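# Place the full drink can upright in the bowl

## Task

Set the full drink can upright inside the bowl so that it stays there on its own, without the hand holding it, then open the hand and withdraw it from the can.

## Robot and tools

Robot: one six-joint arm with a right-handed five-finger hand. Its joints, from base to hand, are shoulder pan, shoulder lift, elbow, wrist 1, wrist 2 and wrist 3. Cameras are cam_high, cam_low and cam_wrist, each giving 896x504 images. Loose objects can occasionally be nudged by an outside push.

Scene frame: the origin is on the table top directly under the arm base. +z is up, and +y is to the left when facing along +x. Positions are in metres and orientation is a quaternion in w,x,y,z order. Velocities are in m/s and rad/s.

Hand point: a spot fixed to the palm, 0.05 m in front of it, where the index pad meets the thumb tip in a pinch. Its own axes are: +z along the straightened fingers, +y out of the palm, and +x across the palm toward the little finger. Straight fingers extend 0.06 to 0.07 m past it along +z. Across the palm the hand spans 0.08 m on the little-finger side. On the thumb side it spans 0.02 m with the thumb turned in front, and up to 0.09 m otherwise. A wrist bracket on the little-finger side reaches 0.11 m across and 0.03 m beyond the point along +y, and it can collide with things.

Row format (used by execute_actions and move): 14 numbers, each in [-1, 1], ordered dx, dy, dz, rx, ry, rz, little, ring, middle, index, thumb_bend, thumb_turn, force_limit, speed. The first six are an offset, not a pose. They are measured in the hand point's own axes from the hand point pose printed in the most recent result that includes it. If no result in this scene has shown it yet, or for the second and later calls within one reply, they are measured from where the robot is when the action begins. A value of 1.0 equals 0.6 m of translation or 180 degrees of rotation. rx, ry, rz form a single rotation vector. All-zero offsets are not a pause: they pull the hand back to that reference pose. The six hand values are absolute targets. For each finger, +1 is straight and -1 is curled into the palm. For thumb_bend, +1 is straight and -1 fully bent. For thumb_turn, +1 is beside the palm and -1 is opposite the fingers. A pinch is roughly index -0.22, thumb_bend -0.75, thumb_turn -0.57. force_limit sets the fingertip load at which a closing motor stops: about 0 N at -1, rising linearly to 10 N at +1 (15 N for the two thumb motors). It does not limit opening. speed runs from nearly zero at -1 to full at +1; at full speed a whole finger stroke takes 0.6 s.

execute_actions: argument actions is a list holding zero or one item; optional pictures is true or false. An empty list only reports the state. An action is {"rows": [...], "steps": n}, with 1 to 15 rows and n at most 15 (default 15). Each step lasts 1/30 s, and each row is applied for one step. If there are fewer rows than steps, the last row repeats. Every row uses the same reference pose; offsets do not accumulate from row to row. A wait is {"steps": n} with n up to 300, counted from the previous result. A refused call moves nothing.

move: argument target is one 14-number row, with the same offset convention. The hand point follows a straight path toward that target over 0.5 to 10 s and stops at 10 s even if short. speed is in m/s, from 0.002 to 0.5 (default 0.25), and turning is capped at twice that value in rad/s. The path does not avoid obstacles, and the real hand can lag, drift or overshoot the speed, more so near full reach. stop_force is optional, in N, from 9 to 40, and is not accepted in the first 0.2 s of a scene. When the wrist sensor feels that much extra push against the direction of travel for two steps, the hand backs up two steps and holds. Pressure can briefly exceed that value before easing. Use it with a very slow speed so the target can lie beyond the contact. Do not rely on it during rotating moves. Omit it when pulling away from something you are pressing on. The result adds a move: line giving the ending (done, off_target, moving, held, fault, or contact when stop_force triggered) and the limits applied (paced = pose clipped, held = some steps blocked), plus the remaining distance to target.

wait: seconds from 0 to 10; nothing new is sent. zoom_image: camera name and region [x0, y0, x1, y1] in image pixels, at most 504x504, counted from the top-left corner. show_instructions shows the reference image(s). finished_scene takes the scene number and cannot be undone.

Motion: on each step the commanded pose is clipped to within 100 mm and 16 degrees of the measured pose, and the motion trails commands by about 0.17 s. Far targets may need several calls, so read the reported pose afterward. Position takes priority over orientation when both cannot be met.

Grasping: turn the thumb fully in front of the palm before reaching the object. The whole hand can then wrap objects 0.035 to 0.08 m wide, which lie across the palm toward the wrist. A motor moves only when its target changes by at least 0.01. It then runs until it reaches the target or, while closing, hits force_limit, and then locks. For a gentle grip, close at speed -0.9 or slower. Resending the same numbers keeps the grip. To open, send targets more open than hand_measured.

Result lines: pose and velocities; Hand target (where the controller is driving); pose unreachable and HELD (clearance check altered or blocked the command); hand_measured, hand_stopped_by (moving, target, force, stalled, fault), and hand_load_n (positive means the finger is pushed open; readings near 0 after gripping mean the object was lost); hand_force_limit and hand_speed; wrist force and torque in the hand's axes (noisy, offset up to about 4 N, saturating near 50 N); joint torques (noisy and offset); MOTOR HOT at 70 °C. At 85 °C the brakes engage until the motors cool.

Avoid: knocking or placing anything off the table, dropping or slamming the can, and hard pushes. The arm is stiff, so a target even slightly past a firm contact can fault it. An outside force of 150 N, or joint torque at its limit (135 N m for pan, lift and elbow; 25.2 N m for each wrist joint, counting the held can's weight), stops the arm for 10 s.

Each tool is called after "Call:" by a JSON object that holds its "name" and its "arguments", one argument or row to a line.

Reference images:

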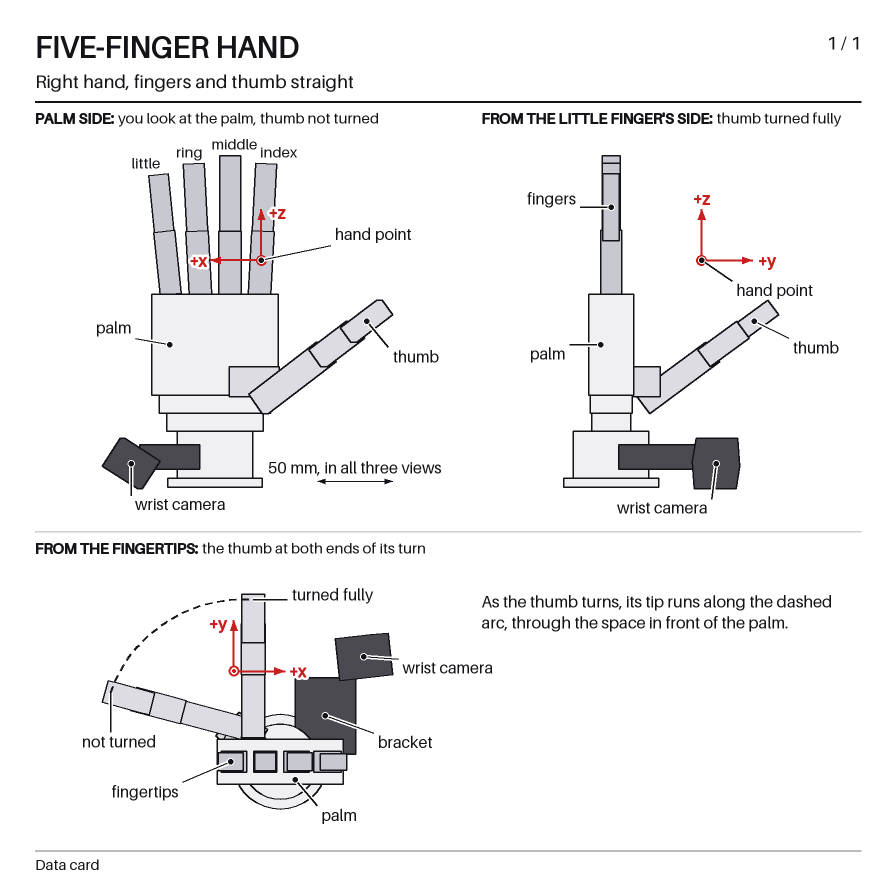

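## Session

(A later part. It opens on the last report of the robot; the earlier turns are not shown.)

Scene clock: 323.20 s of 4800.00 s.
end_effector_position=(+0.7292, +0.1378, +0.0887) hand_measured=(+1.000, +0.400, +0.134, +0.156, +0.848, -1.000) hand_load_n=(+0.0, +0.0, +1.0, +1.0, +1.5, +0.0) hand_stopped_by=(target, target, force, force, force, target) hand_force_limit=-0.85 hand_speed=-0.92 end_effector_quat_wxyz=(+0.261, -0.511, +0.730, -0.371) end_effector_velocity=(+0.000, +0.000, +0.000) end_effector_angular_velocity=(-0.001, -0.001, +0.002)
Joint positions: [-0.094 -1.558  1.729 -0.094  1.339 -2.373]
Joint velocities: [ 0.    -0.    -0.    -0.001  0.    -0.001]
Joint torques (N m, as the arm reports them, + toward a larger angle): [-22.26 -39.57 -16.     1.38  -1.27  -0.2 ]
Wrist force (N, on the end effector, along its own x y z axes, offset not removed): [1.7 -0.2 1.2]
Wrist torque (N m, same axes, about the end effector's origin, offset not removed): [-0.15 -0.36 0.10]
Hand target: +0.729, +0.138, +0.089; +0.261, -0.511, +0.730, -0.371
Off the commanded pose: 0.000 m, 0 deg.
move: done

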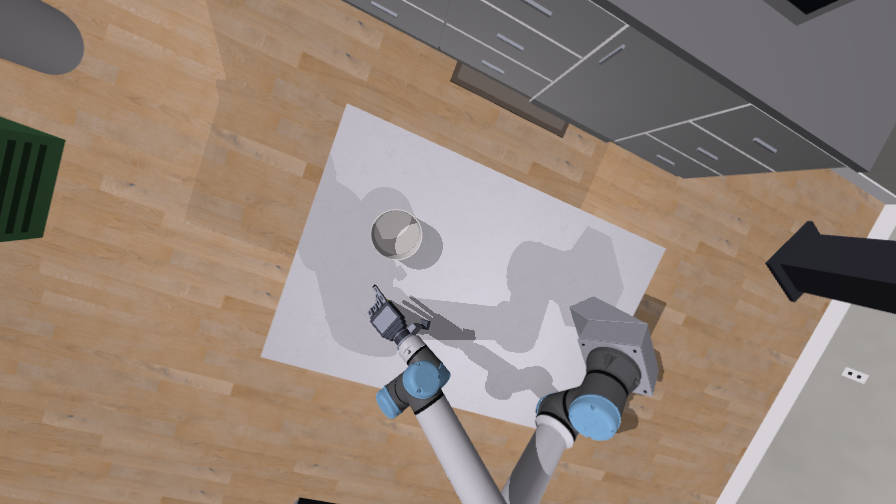

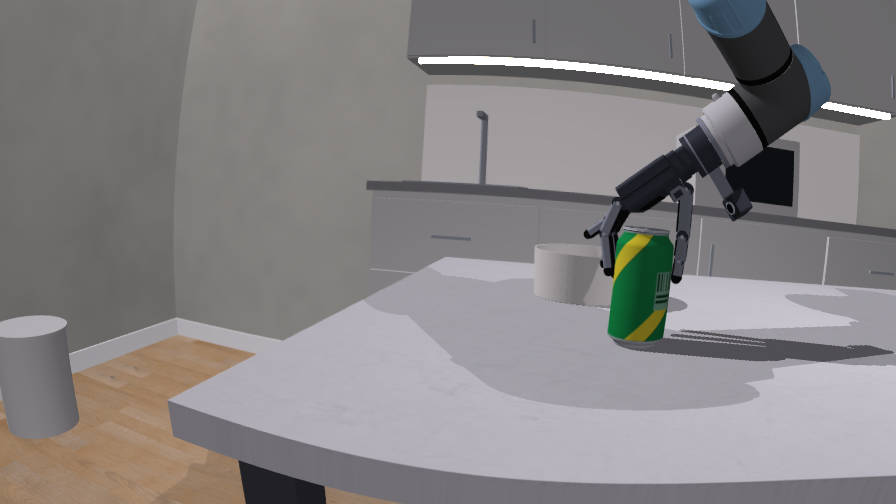

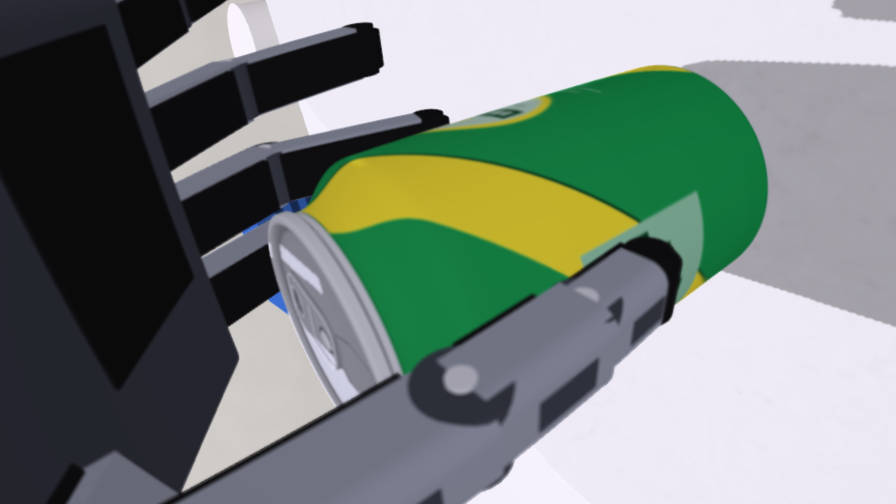

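Call:
{"name": "move", "arguments": {
  "target": [0,0,0,0,0,0,1,0.4,-0.4,-0.4,0.7,-1,0.3,-0.92],
  "speed": 0.02
}}

Scene clock: 329.43 s of 4800.00 s.
end_effector_position=(+0.7292, +0.1378, +0.0887) hand_measured=(+1.000, +0.400, +0.092, +0.120, +0.852, -1.000) hand_load_n=(+0.0, +0.0, +7.0, +6.5, +10.0, +0.5) hand_stopped_by=(target, target, force, force, force, target) hand_force_limit=0.30 hand_speed=-0.92 end_effector_quat_wxyz=(+0.261, -0.511, +0.730, -0.371) end_effector_velocity=(+0.000, -0.000, -0.000) end_effector_angular_velocity=(-0.001, -0.000, -0.000)
Joint positions: [-0.094 -1.558  1.729 -0.094  1.339 -2.373]
Joint velocities: [ 0.001  0.001 -0.     0.     0.001 -0.   ]
Joint torques (N m, as the arm reports them, + toward a larger angle): [-20.53 -40.17  -8.31  -1.41   0.73  -1.24]
Wrist force (N, on the end effector, along its own x y z axes, offset not removed): [0.7 1.7 1.2]
Wrist torque (N m, same axes, about the end effector's origin, offset not removed): [-0.01 -0.18 0.08]
Hand target: +0.729, +0.138, +0.089; +0.261, -0.511, +0.730, -0.371
Off the commanded pose: 0.000 m, 0 deg.
After step 90, 2.53 s passed at rest.
move: done

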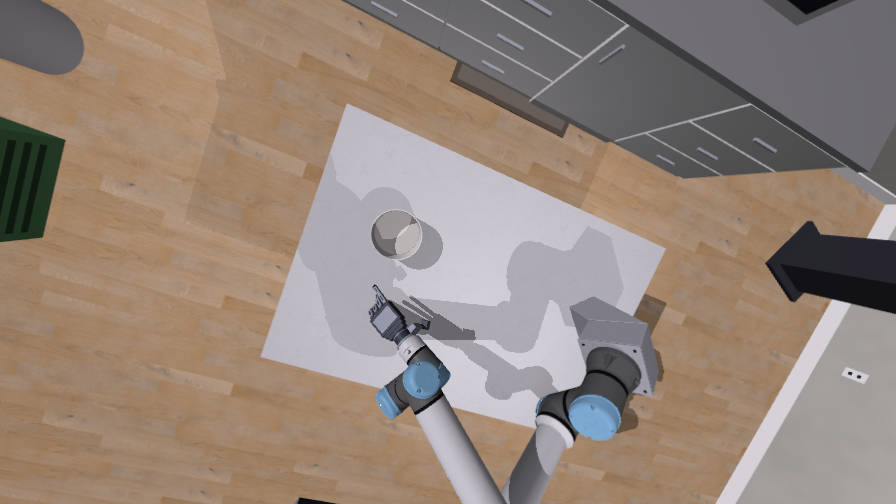

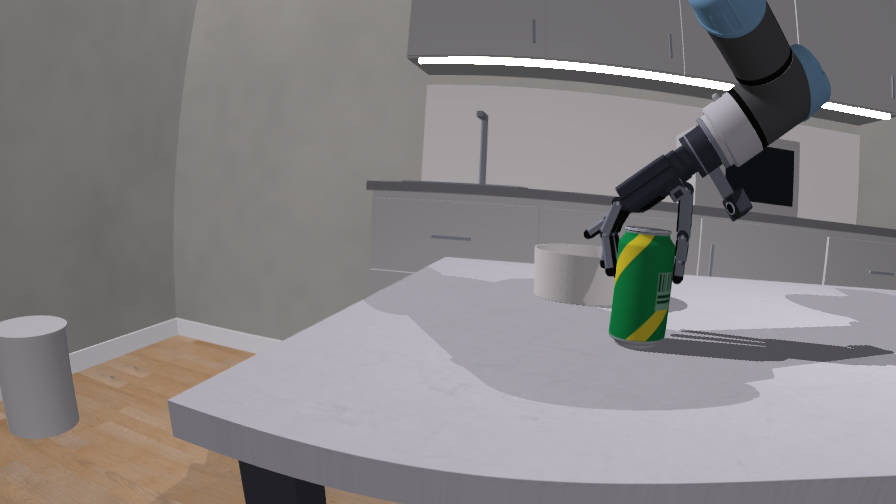

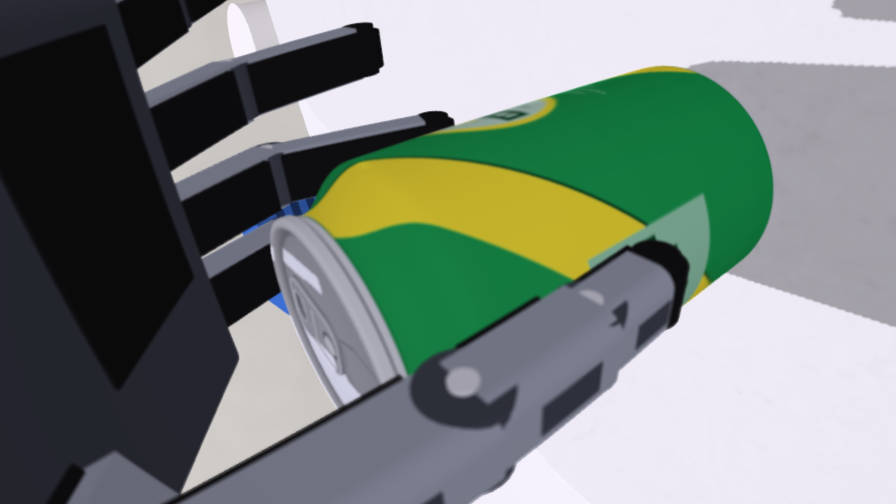

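Call:
{"name": "move", "arguments": {
  "target": [0,-0.148,-0.108,0,0,0,1,0.4,-0.5,-0.5,0.7,-1,0.7,-0.92],
  "speed": 0.05
}}

Scene clock: 340.80 s of 4800.00 s.
end_effector_position=(+0.7290, +0.1374, +0.1983) hand_measured=(+1.000, +0.400, +0.086, +0.108, +0.854, -1.000) hand_load_n=(+0.0, +0.0, +8.0, +9.5, +12.5, +0.0) hand_stopped_by=(target, target, force, force, force, target) hand_force_limit=0.70 hand_speed=-0.92 end_effector_quat_wxyz=(+0.261, -0.511, +0.730, -0.371) end_effector_velocity=(+0.001, -0.000, +0.004) end_effector_angular_velocity=(-0.001, -0.001, +0.001)
Joint positions: [-0.32  -1.724  1.71   0.097  1.114 -2.393]
Joint velocities: [-0.008 -0.003 -0.004  0.005 -0.007 -0.001]
Joint torques (N m, as the arm reports them, + toward a larger angle): [-20.21 -31.3  -25.65   1.64  -1.38  -1.48]
Wrist force (N, on the end effector, along its own x y z axes, offset not removed): [2.0 3.6 1.0]
Wrist torque (N m, same axes, about the end effector's origin, offset not removed): [0.09 -0.30 0.19]
Hand target: +0.729, +0.137, +0.199; +0.261, -0.511, +0.730, -0.371
Off the commanded pose: 0.000 m, 0 deg.
After step 90, 5.77 s passed at rest.
move: done

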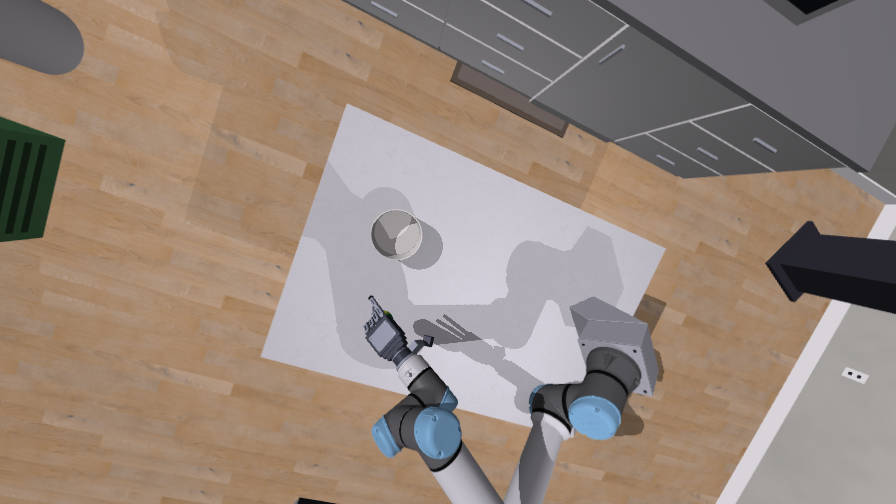

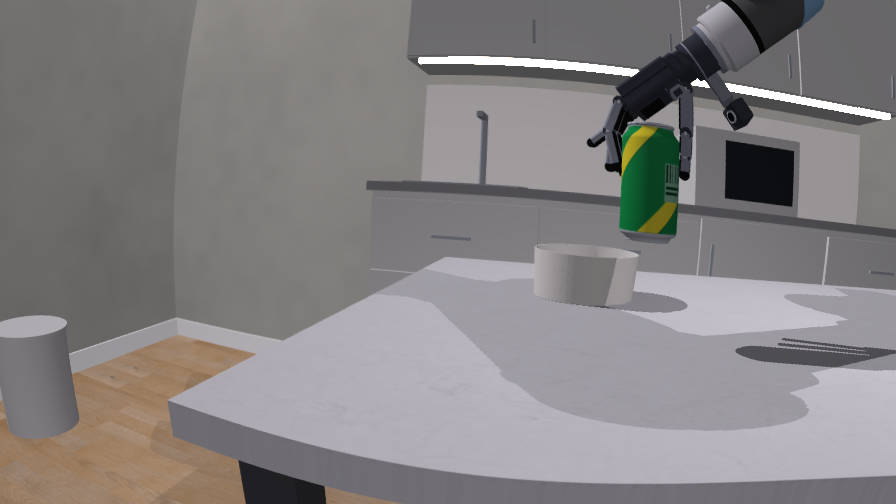

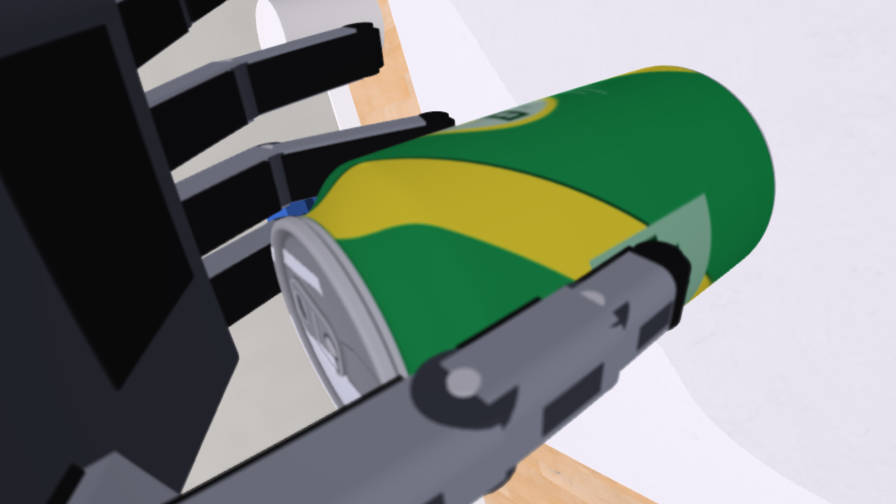

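Call:
{"name": "move", "arguments": {
  "target": [0.366,-0.1257,0.1725,0,0,0,1,0.4,-0.5,-0.5,0.7,-1,0.7,-0.92],
  "speed": 0.1
}}

Call:
{"name": "zoom_image", "arguments": {
  "camera": "cam_high",
  "region": [340, 180, 480, 300]
}}

Scene clock: 355.70 s of 4800.00 s.
end_effector_position=(+0.7737, -0.1127, +0.1974) hand_measured=(+1.000, +0.400, +0.086, +0.108, +0.854, -1.000) hand_load_n=(+0.0, +0.0, +8.0, +9.5, +12.5, +0.0) hand_stopped_by=(target, target, force, force, force, target) hand_force_limit=0.70 hand_speed=-0.92 end_effector_quat_wxyz=(+0.261, -0.511, +0.730, -0.371) end_effector_velocity=(+0.001, -0.002, +0.000) end_effector_angular_velocity=(-0.001, -0.001, +0.002)
Joint positions: [-0.614 -1.312  1.559 -0.144  0.822 -2.427]
Joint velocities: [-0.001  0.004 -0.005 -0.001 -0.001 -0.   ]
Joint torques (N m, as the arm reports them, + toward a larger angle): [-40.85 -10.97 -25.73  -3.03  -1.46  -1.59]
Wrist force (N, on the end effector, along its own x y z axes, offset not removed): [0.5 3.1 1.3]
Wrist torque (N m, same axes, about the end effector's origin, offset not removed): [0.00 -0.13 0.01]
Hand target: +0.774, -0.113, +0.197; +0.261, -0.511, +0.730, -0.371
Off the commanded pose: 0.001 m, 0 deg.
After step 90, 8.83 s passed at rest.
move: done

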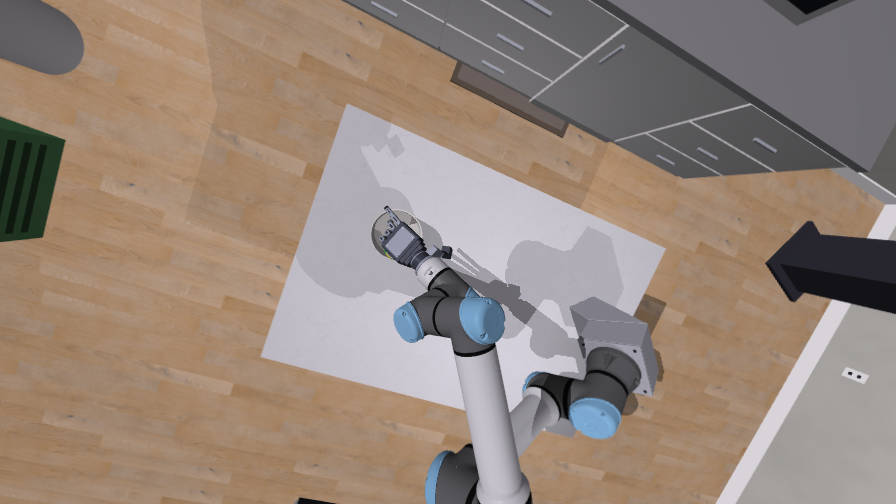

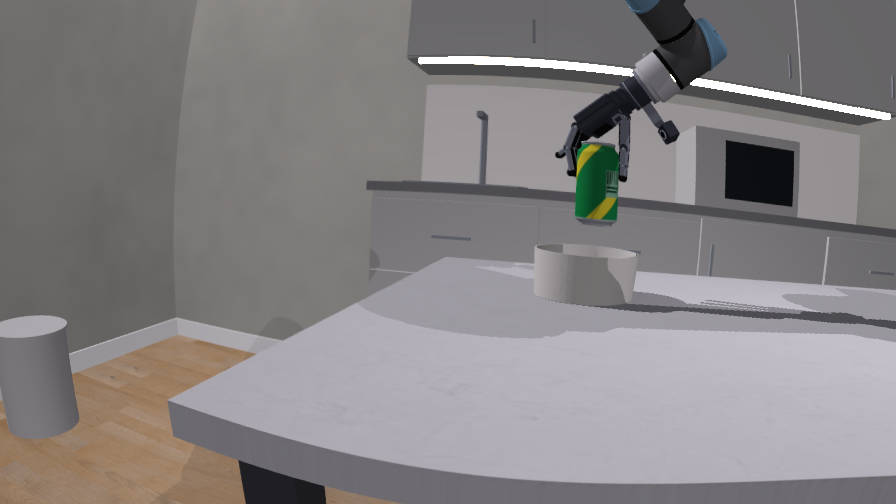

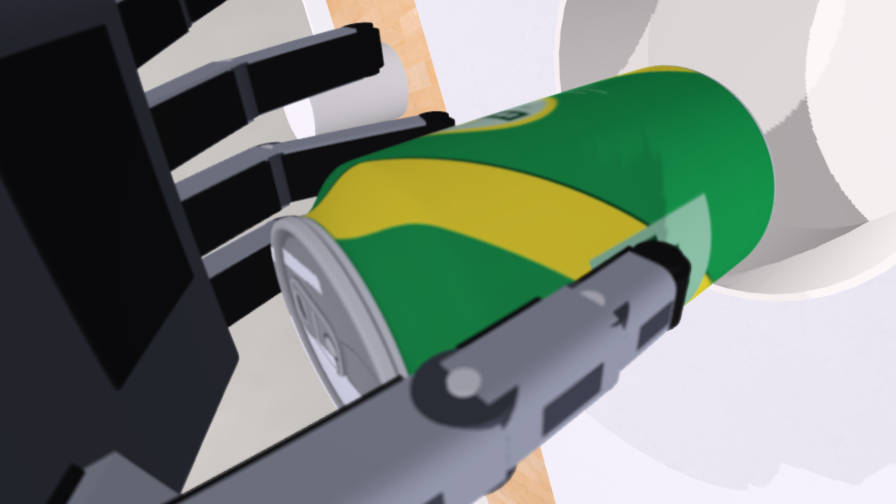

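Region (340, 180, 480, 300) of cam_high's 896x504 image, scaled by 3.600, with more detail than that image has; it fills the top 432 rows of this view, and the rest is white.

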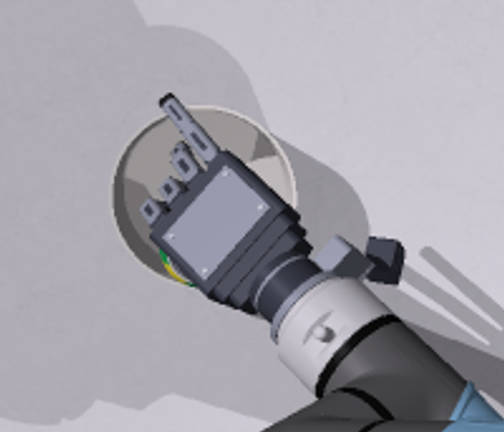

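Call:
{"name": "move", "arguments": {
  "target": [0.0267,0.0667,0.0783,0,0,0,1,0.4,-0.5,-0.5,0.7,-1,0.7,-0.92],
  "speed": 0.05
}}

Call:
{"name": "zoom_image", "arguments": {
  "camera": "cam_high",
  "region": [340, 180, 480, 300]
}}

Scene clock: 372.57 s of 4800.00 s.
end_effector_position=(+0.7817, -0.1323, +0.1377) hand_measured=(+1.000, +0.400, +0.086, +0.108, +0.854, -1.000) hand_load_n=(+0.0, +0.0, +8.0, +9.5, +12.5, +0.0) hand_stopped_by=(target, target, force, force, force, target) hand_force_limit=0.70 hand_speed=-0.92 end_effector_quat_wxyz=(+0.261, -0.511, +0.730, -0.371) end_effector_velocity=(+0.000, -0.001, -0.003) end_effector_angular_velocity=(+0.001, +0.001, +0.001)
Joint positions: [-0.53  -1.211  1.536 -0.23   0.905 -2.415]
Joint velocities: [ 0.004  0.006 -0.003 -0.002  0.002 -0.   ]
Joint torques (N m, as the arm reports them, + toward a larger angle): [-20.92 -15.34 -24.94  -2.8    3.8    1.51]
Wrist force (N, on the end effector, along its own x y z axes, offset not removed): [2.1 1.7 1.6]
Wrist torque (N m, same axes, about the end effector's origin, offset not removed): [-0.17 -0.43 0.16]
Hand target: +0.782, -0.132, +0.137; +0.261, -0.511, +0.730, -0.371
Off the commanded pose: 0.000 m, 0 deg.
After step 90, 12.20 s passed at rest.
move: done

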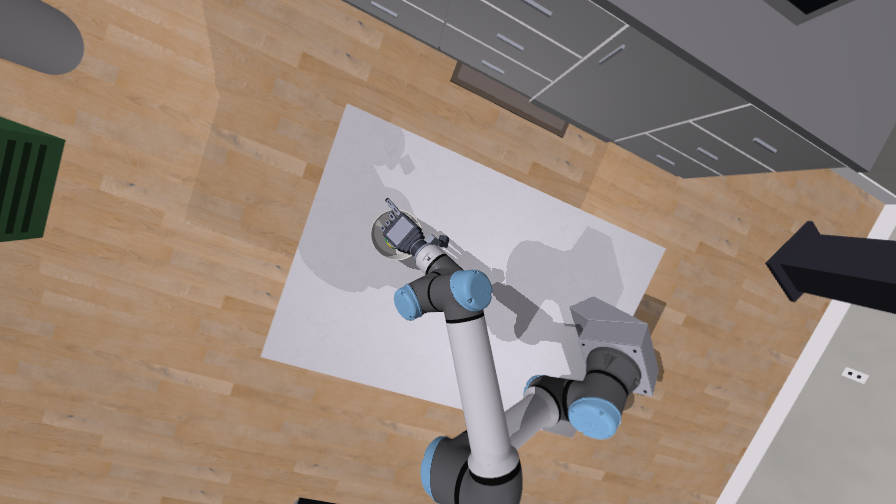

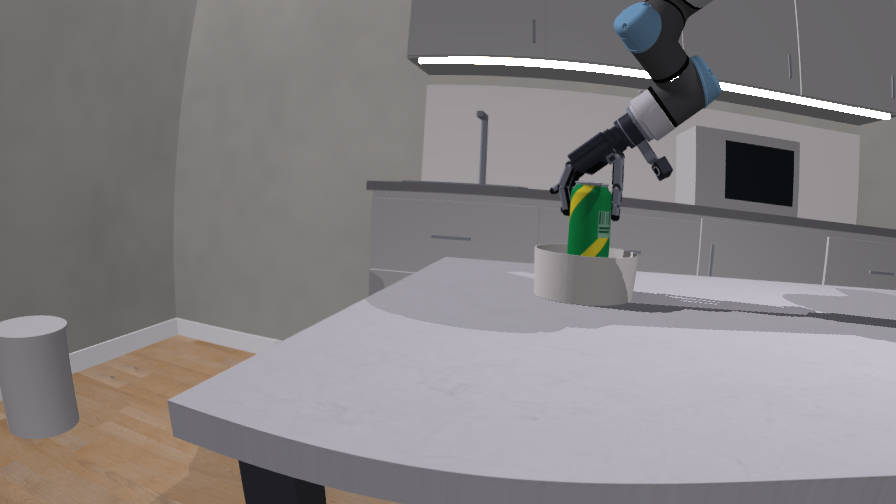

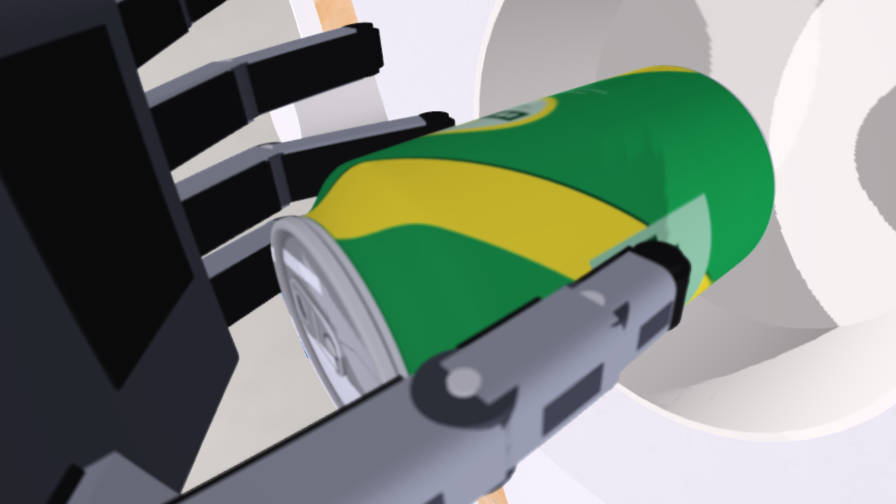

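Region (340, 180, 480, 300) of cam_high's 896x504 image, scaled by 3.600, with more detail than that image has; it fills the top 432 rows of this view, and the rest is white.

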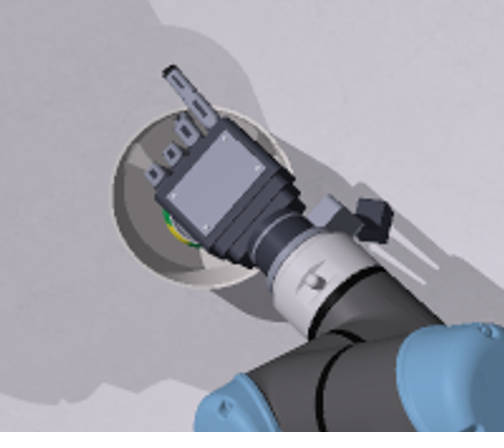

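Call:
{"name": "move", "arguments": {
  "target": [0,0.0445,0.0324,0,0,0,1,1,-0.5,-0.5,0.7,-1,0.7,-0.5],
  "speed": 0.03
}}

Call:
{"name": "move", "arguments": {
  "target": [0,0.027,0.0197,0,0,0,1,1,-0.5,-0.5,0.7,-1,0.7,-0.5],
  "speed": 0.004,
  "stop_force": 9
}}

Scene clock: 383.23 s of 4800.00 s.
end_effector_position=(+0.7817, -0.1322, +0.1049) hand_measured=(+1.000, +1.000, +0.086, +0.108, +0.854, -1.000) hand_load_n=(+0.0, +0.0, +8.0, +9.5, +12.5, +0.0) hand_stopped_by=(target, target, force, force, force, target) hand_force_limit=0.70 hand_speed=-0.50 end_effector_quat_wxyz=(+0.261, -0.511, +0.730, -0.371) end_effector_velocity=(-0.000, -0.000, -0.002) end_effector_angular_velocity=(-0.000, -0.000, -0.001)
Joint positions: [-0.48  -1.175  1.539 -0.272  0.954 -2.409]
Joint velocities: [ 0.003  0.002  0.001 -0.003  0.004  0.001]
Joint torques (N m, as the arm reports them, + toward a larger angle): [-23.08 -18.23  -7.05  -2.75   3.31   1.43]
Wrist force (N, on the end effector, along its own x y z axes, offset not removed): [1.7 3.4 2.1]
Wrist torque (N m, same axes, about the end effector's origin, offset not removed): [-0.01 -0.34 0.13]
Hand target: +0.782, -0.132, +0.105; +0.261, -0.511, +0.730, -0.371
Off the commanded pose: 0.000 m, 0 deg.
After step 90, 6.20 s passed at rest.
move: done

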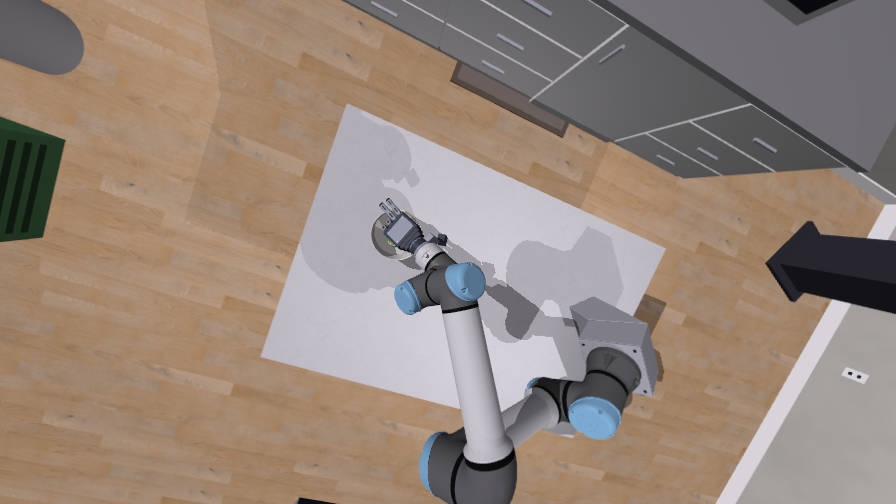

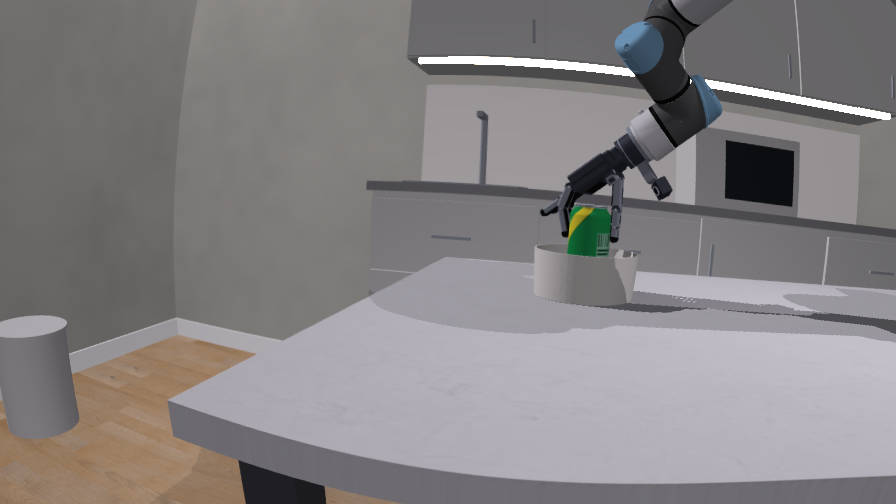

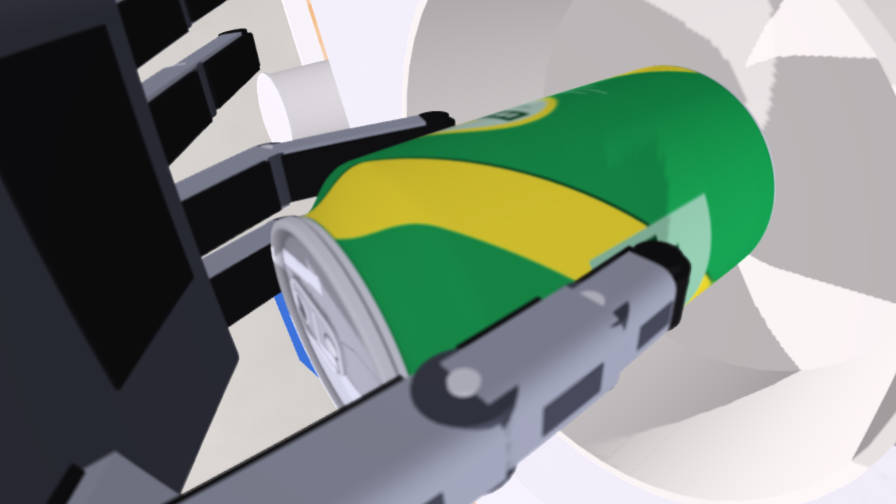

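Scene clock: 386.73 s of 4800.00 s.
end_effector_position=(+0.7818, -0.1322, +0.0924) hand_measured=(+1.000, +1.000, +0.086, +0.108, +0.854, -1.000) hand_load_n=(+0.0, +0.0, +7.5, +9.0, +12.0, -1.0) hand_stopped_by=(target, target, force, force, force, target) hand_force_limit=0.70 hand_speed=-0.50 end_effector_quat_wxyz=(+0.261, -0.511, +0.730, -0.372) end_effector_velocity=(-0.001, -0.002, +0.001) end_effector_angular_velocity=(-0.002, -0.000, -0.004)
Joint positions: [-0.462 -1.159  1.538 -0.288  0.973 -2.407]
Joint velocities: [-0.003 -0.     0.     0.003  0.001 -0.001]
Joint torques (N m, as the arm reports them, + toward a larger angle): [-35.31 -34.29 -17.63   2.74  -2.56   0.64]
Wrist force (N, on the end effector, along its own x y z axes, offset not removed): [1.9 -10.3 -4.0]
Wrist torque (N m, same axes, about the end effector's origin, offset not removed): [-0.38 -0.22 -0.02]
Hand target: +0.782, -0.132, +0.093; +0.261, -0.511, +0.730, -0.372
Off the commanded pose: 0.008 m, 0 deg.
move: contact

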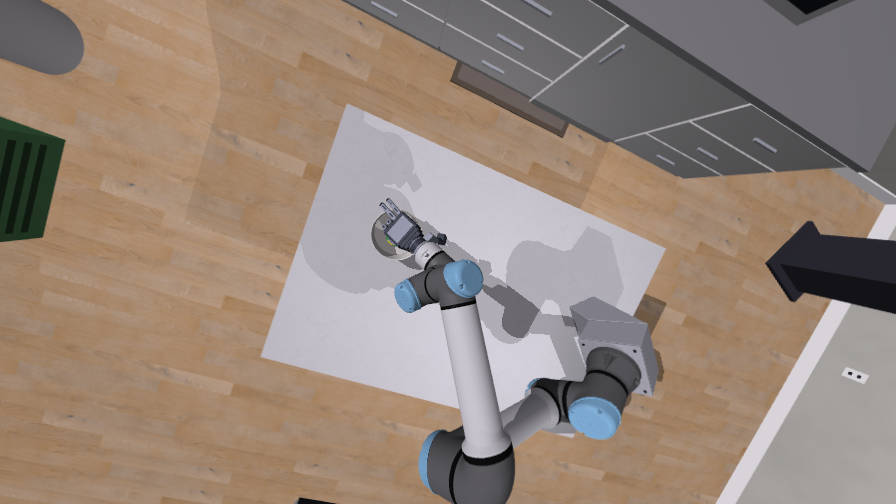

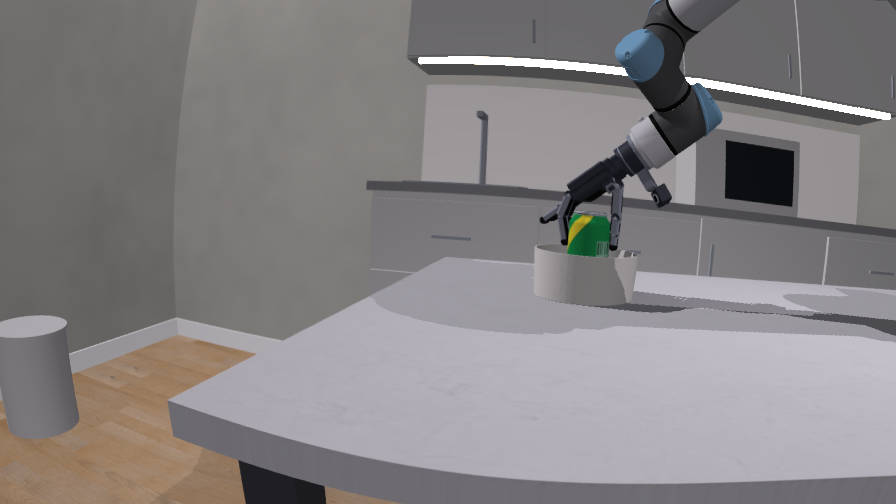

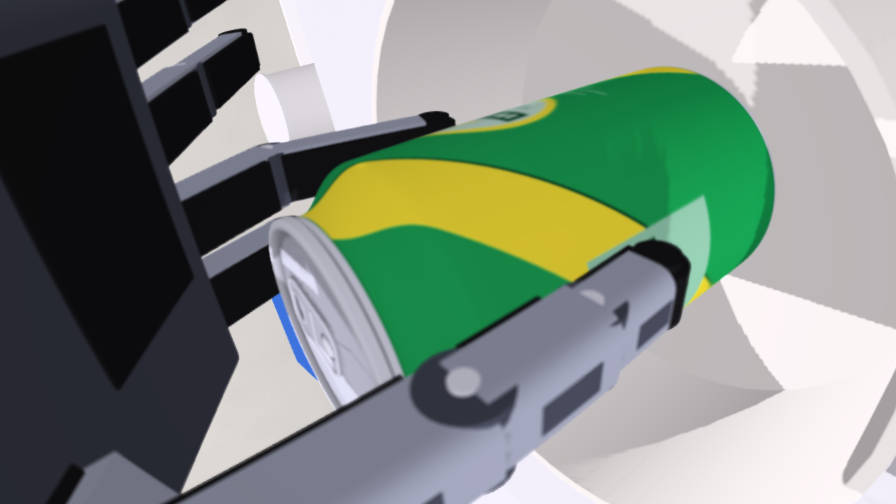

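Contact made. Release, then rise.

Call:
{"name": "move", "arguments": {
  "target": [0,-0.001,-0.0007,0,0,0,1,1,0.45,0.45,1,-1,0,-0.7],
  "speed": 0.01
}}

Call:
{"name": "move", "arguments": {
  "target": [0,-0.155,-0.125,0,0,0,1,1,0.45,0.45,1,-1,0,-0.7],
  "speed": 0.08
}}

Scene clock: 392.20 s of 4800.00 s.
end_effector_position=(+0.7818, -0.1323, +0.0931) hand_measured=(+1.000, +1.000, +0.450, +0.450, +1.000, -1.000) hand_load_n=(+0.0, +0.0, +0.0, +0.0, +0.0, +0.0) hand_stopped_by=(target, target, target, target, target, target) hand_force_limit=0.00 hand_speed=-0.70 end_effector_quat_wxyz=(+0.261, -0.511, +0.730, -0.372) end_effector_velocity=(-0.001, -0.000, -0.000) end_effector_angular_velocity=(+0.001, +0.000, -0.002)
Joint positions: [-0.463 -1.16   1.538 -0.287  0.972 -2.407]
Joint velocities: [0.    0.    0.001 0.    0.001 0.001]
Joint torques (N m, as the arm reports them, + toward a larger angle): [-42.61 -37.6   -5.39   1.72  -1.67  -1.71]
Wrist force (N, on the end effector, along its own x y z axes, offset not removed): [0.0 -0.4 0.1]
Wrist torque (N m, same axes, about the end effector's origin, offset not removed): [-0.18 -0.05 0.05]
Hand target: +0.782, -0.132, +0.093; +0.261, -0.511, +0.730, -0.372
Off the commanded pose: 0.000 m, 0 deg.
After step 90, 1.47 s passed at rest.
move: done

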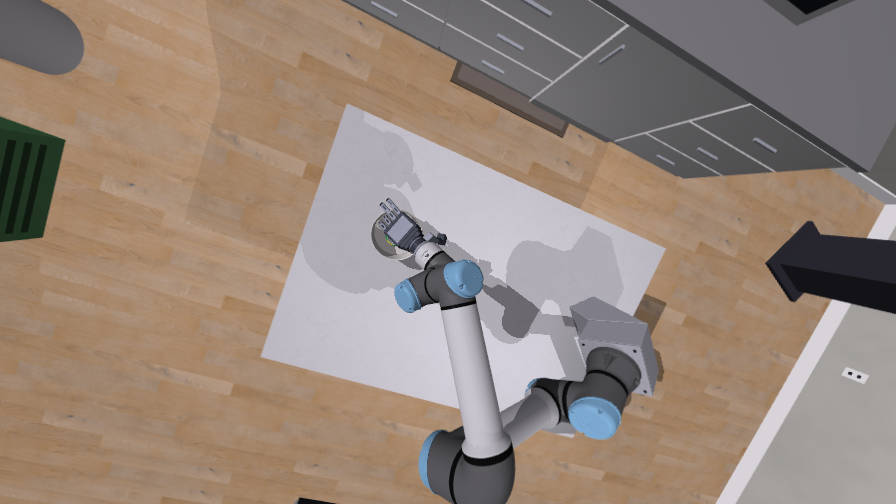

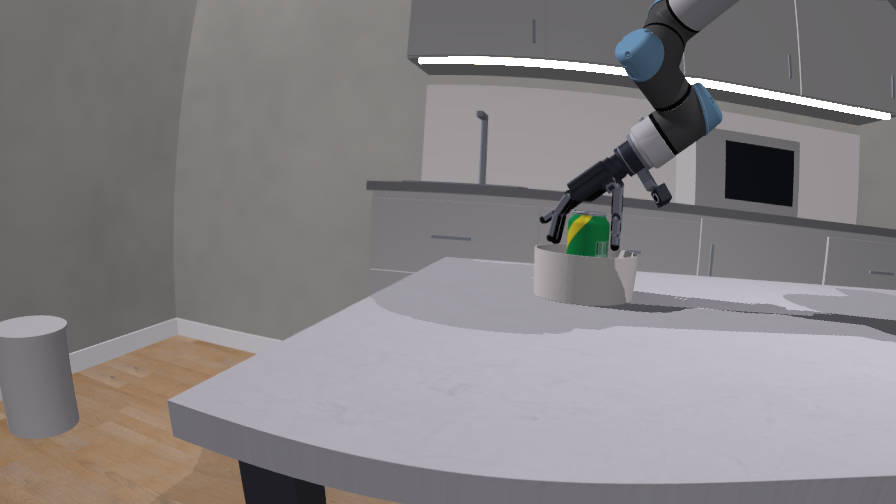

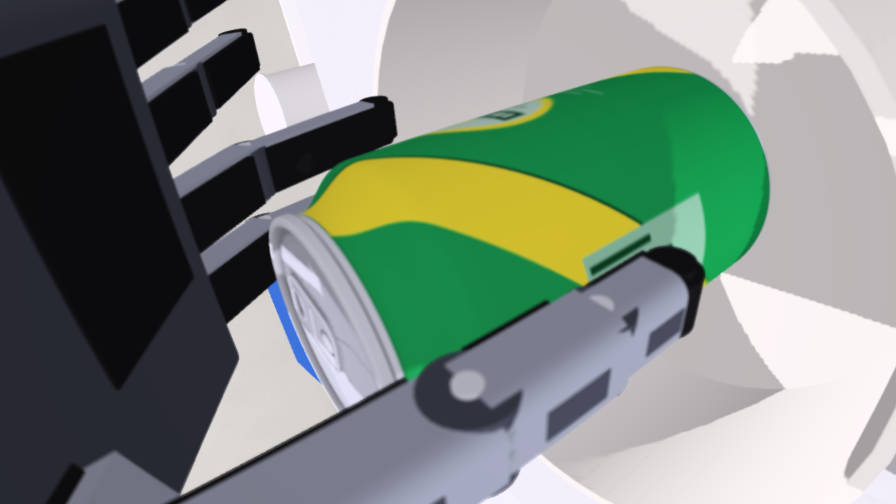

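Scene clock: 394.17 s of 4800.00 s.
end_effector_position=(+0.7761, -0.1307, +0.2121) hand_measured=(+1.000, +1.000, +0.450, +0.450, +1.000, -1.000) hand_load_n=(+0.0, +0.0, +0.0, +0.0, +0.0, +0.0) hand_stopped_by=(target, target, target, target, target, target) hand_force_limit=0.00 hand_speed=-0.70 end_effector_quat_wxyz=(+0.261, -0.511, +0.730, -0.372) end_effector_velocity=(-0.000, -0.000, +0.003) end_effector_angular_velocity=(-0.001, -0.000, -0.001)
Joint positions: [-0.651 -1.289  1.527 -0.131  0.785 -2.432]
Joint velocities: [-0.004 -0.002 -0.001  0.004 -0.003 -0.001]
Joint torques (N m, as the arm reports them, + toward a larger angle): [-40.42 -29.7  -24.72   1.46  -1.87  -1.76]
Wrist force (N, on the end effector, along its own x y z axes, offset not removed): [1.7 -0.8 0.2]
Wrist torque (N m, same axes, about the end effector's origin, offset not removed): [-0.32 -0.35 0.07]
Hand target: +0.776, -0.131, +0.212; +0.261, -0.511, +0.730, -0.372
Off the commanded pose: 0.000 m, 0 deg.
move: done

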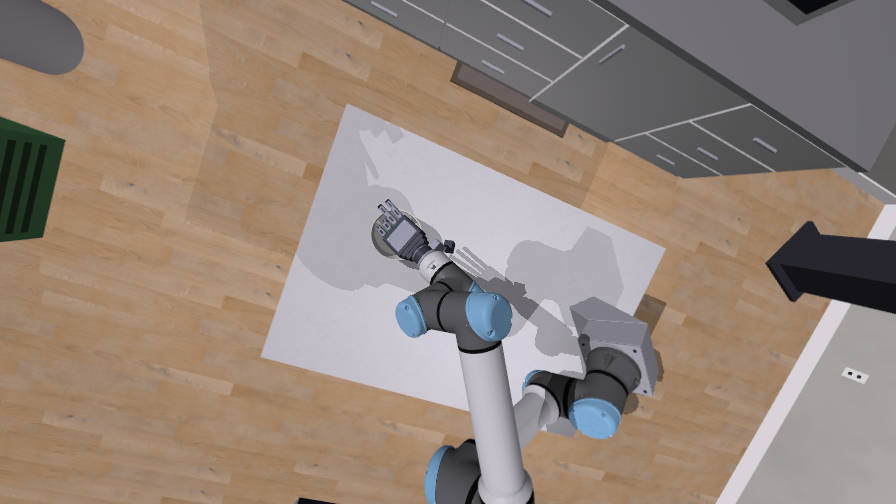

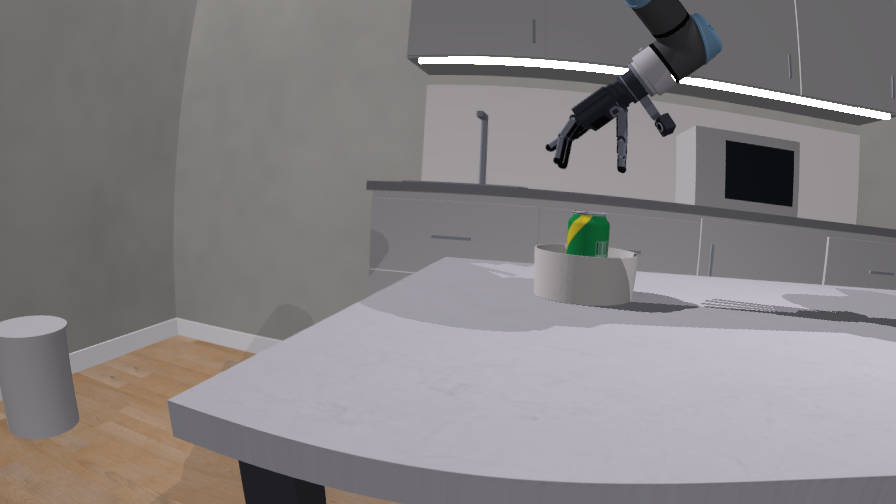

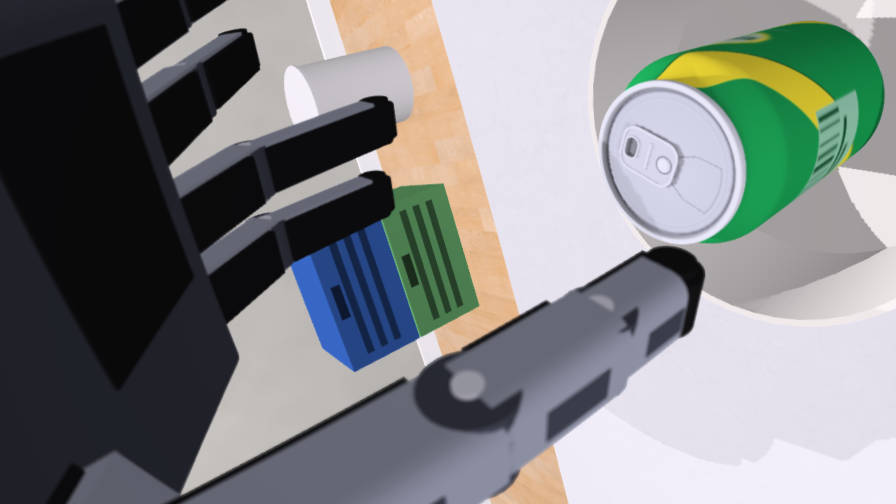

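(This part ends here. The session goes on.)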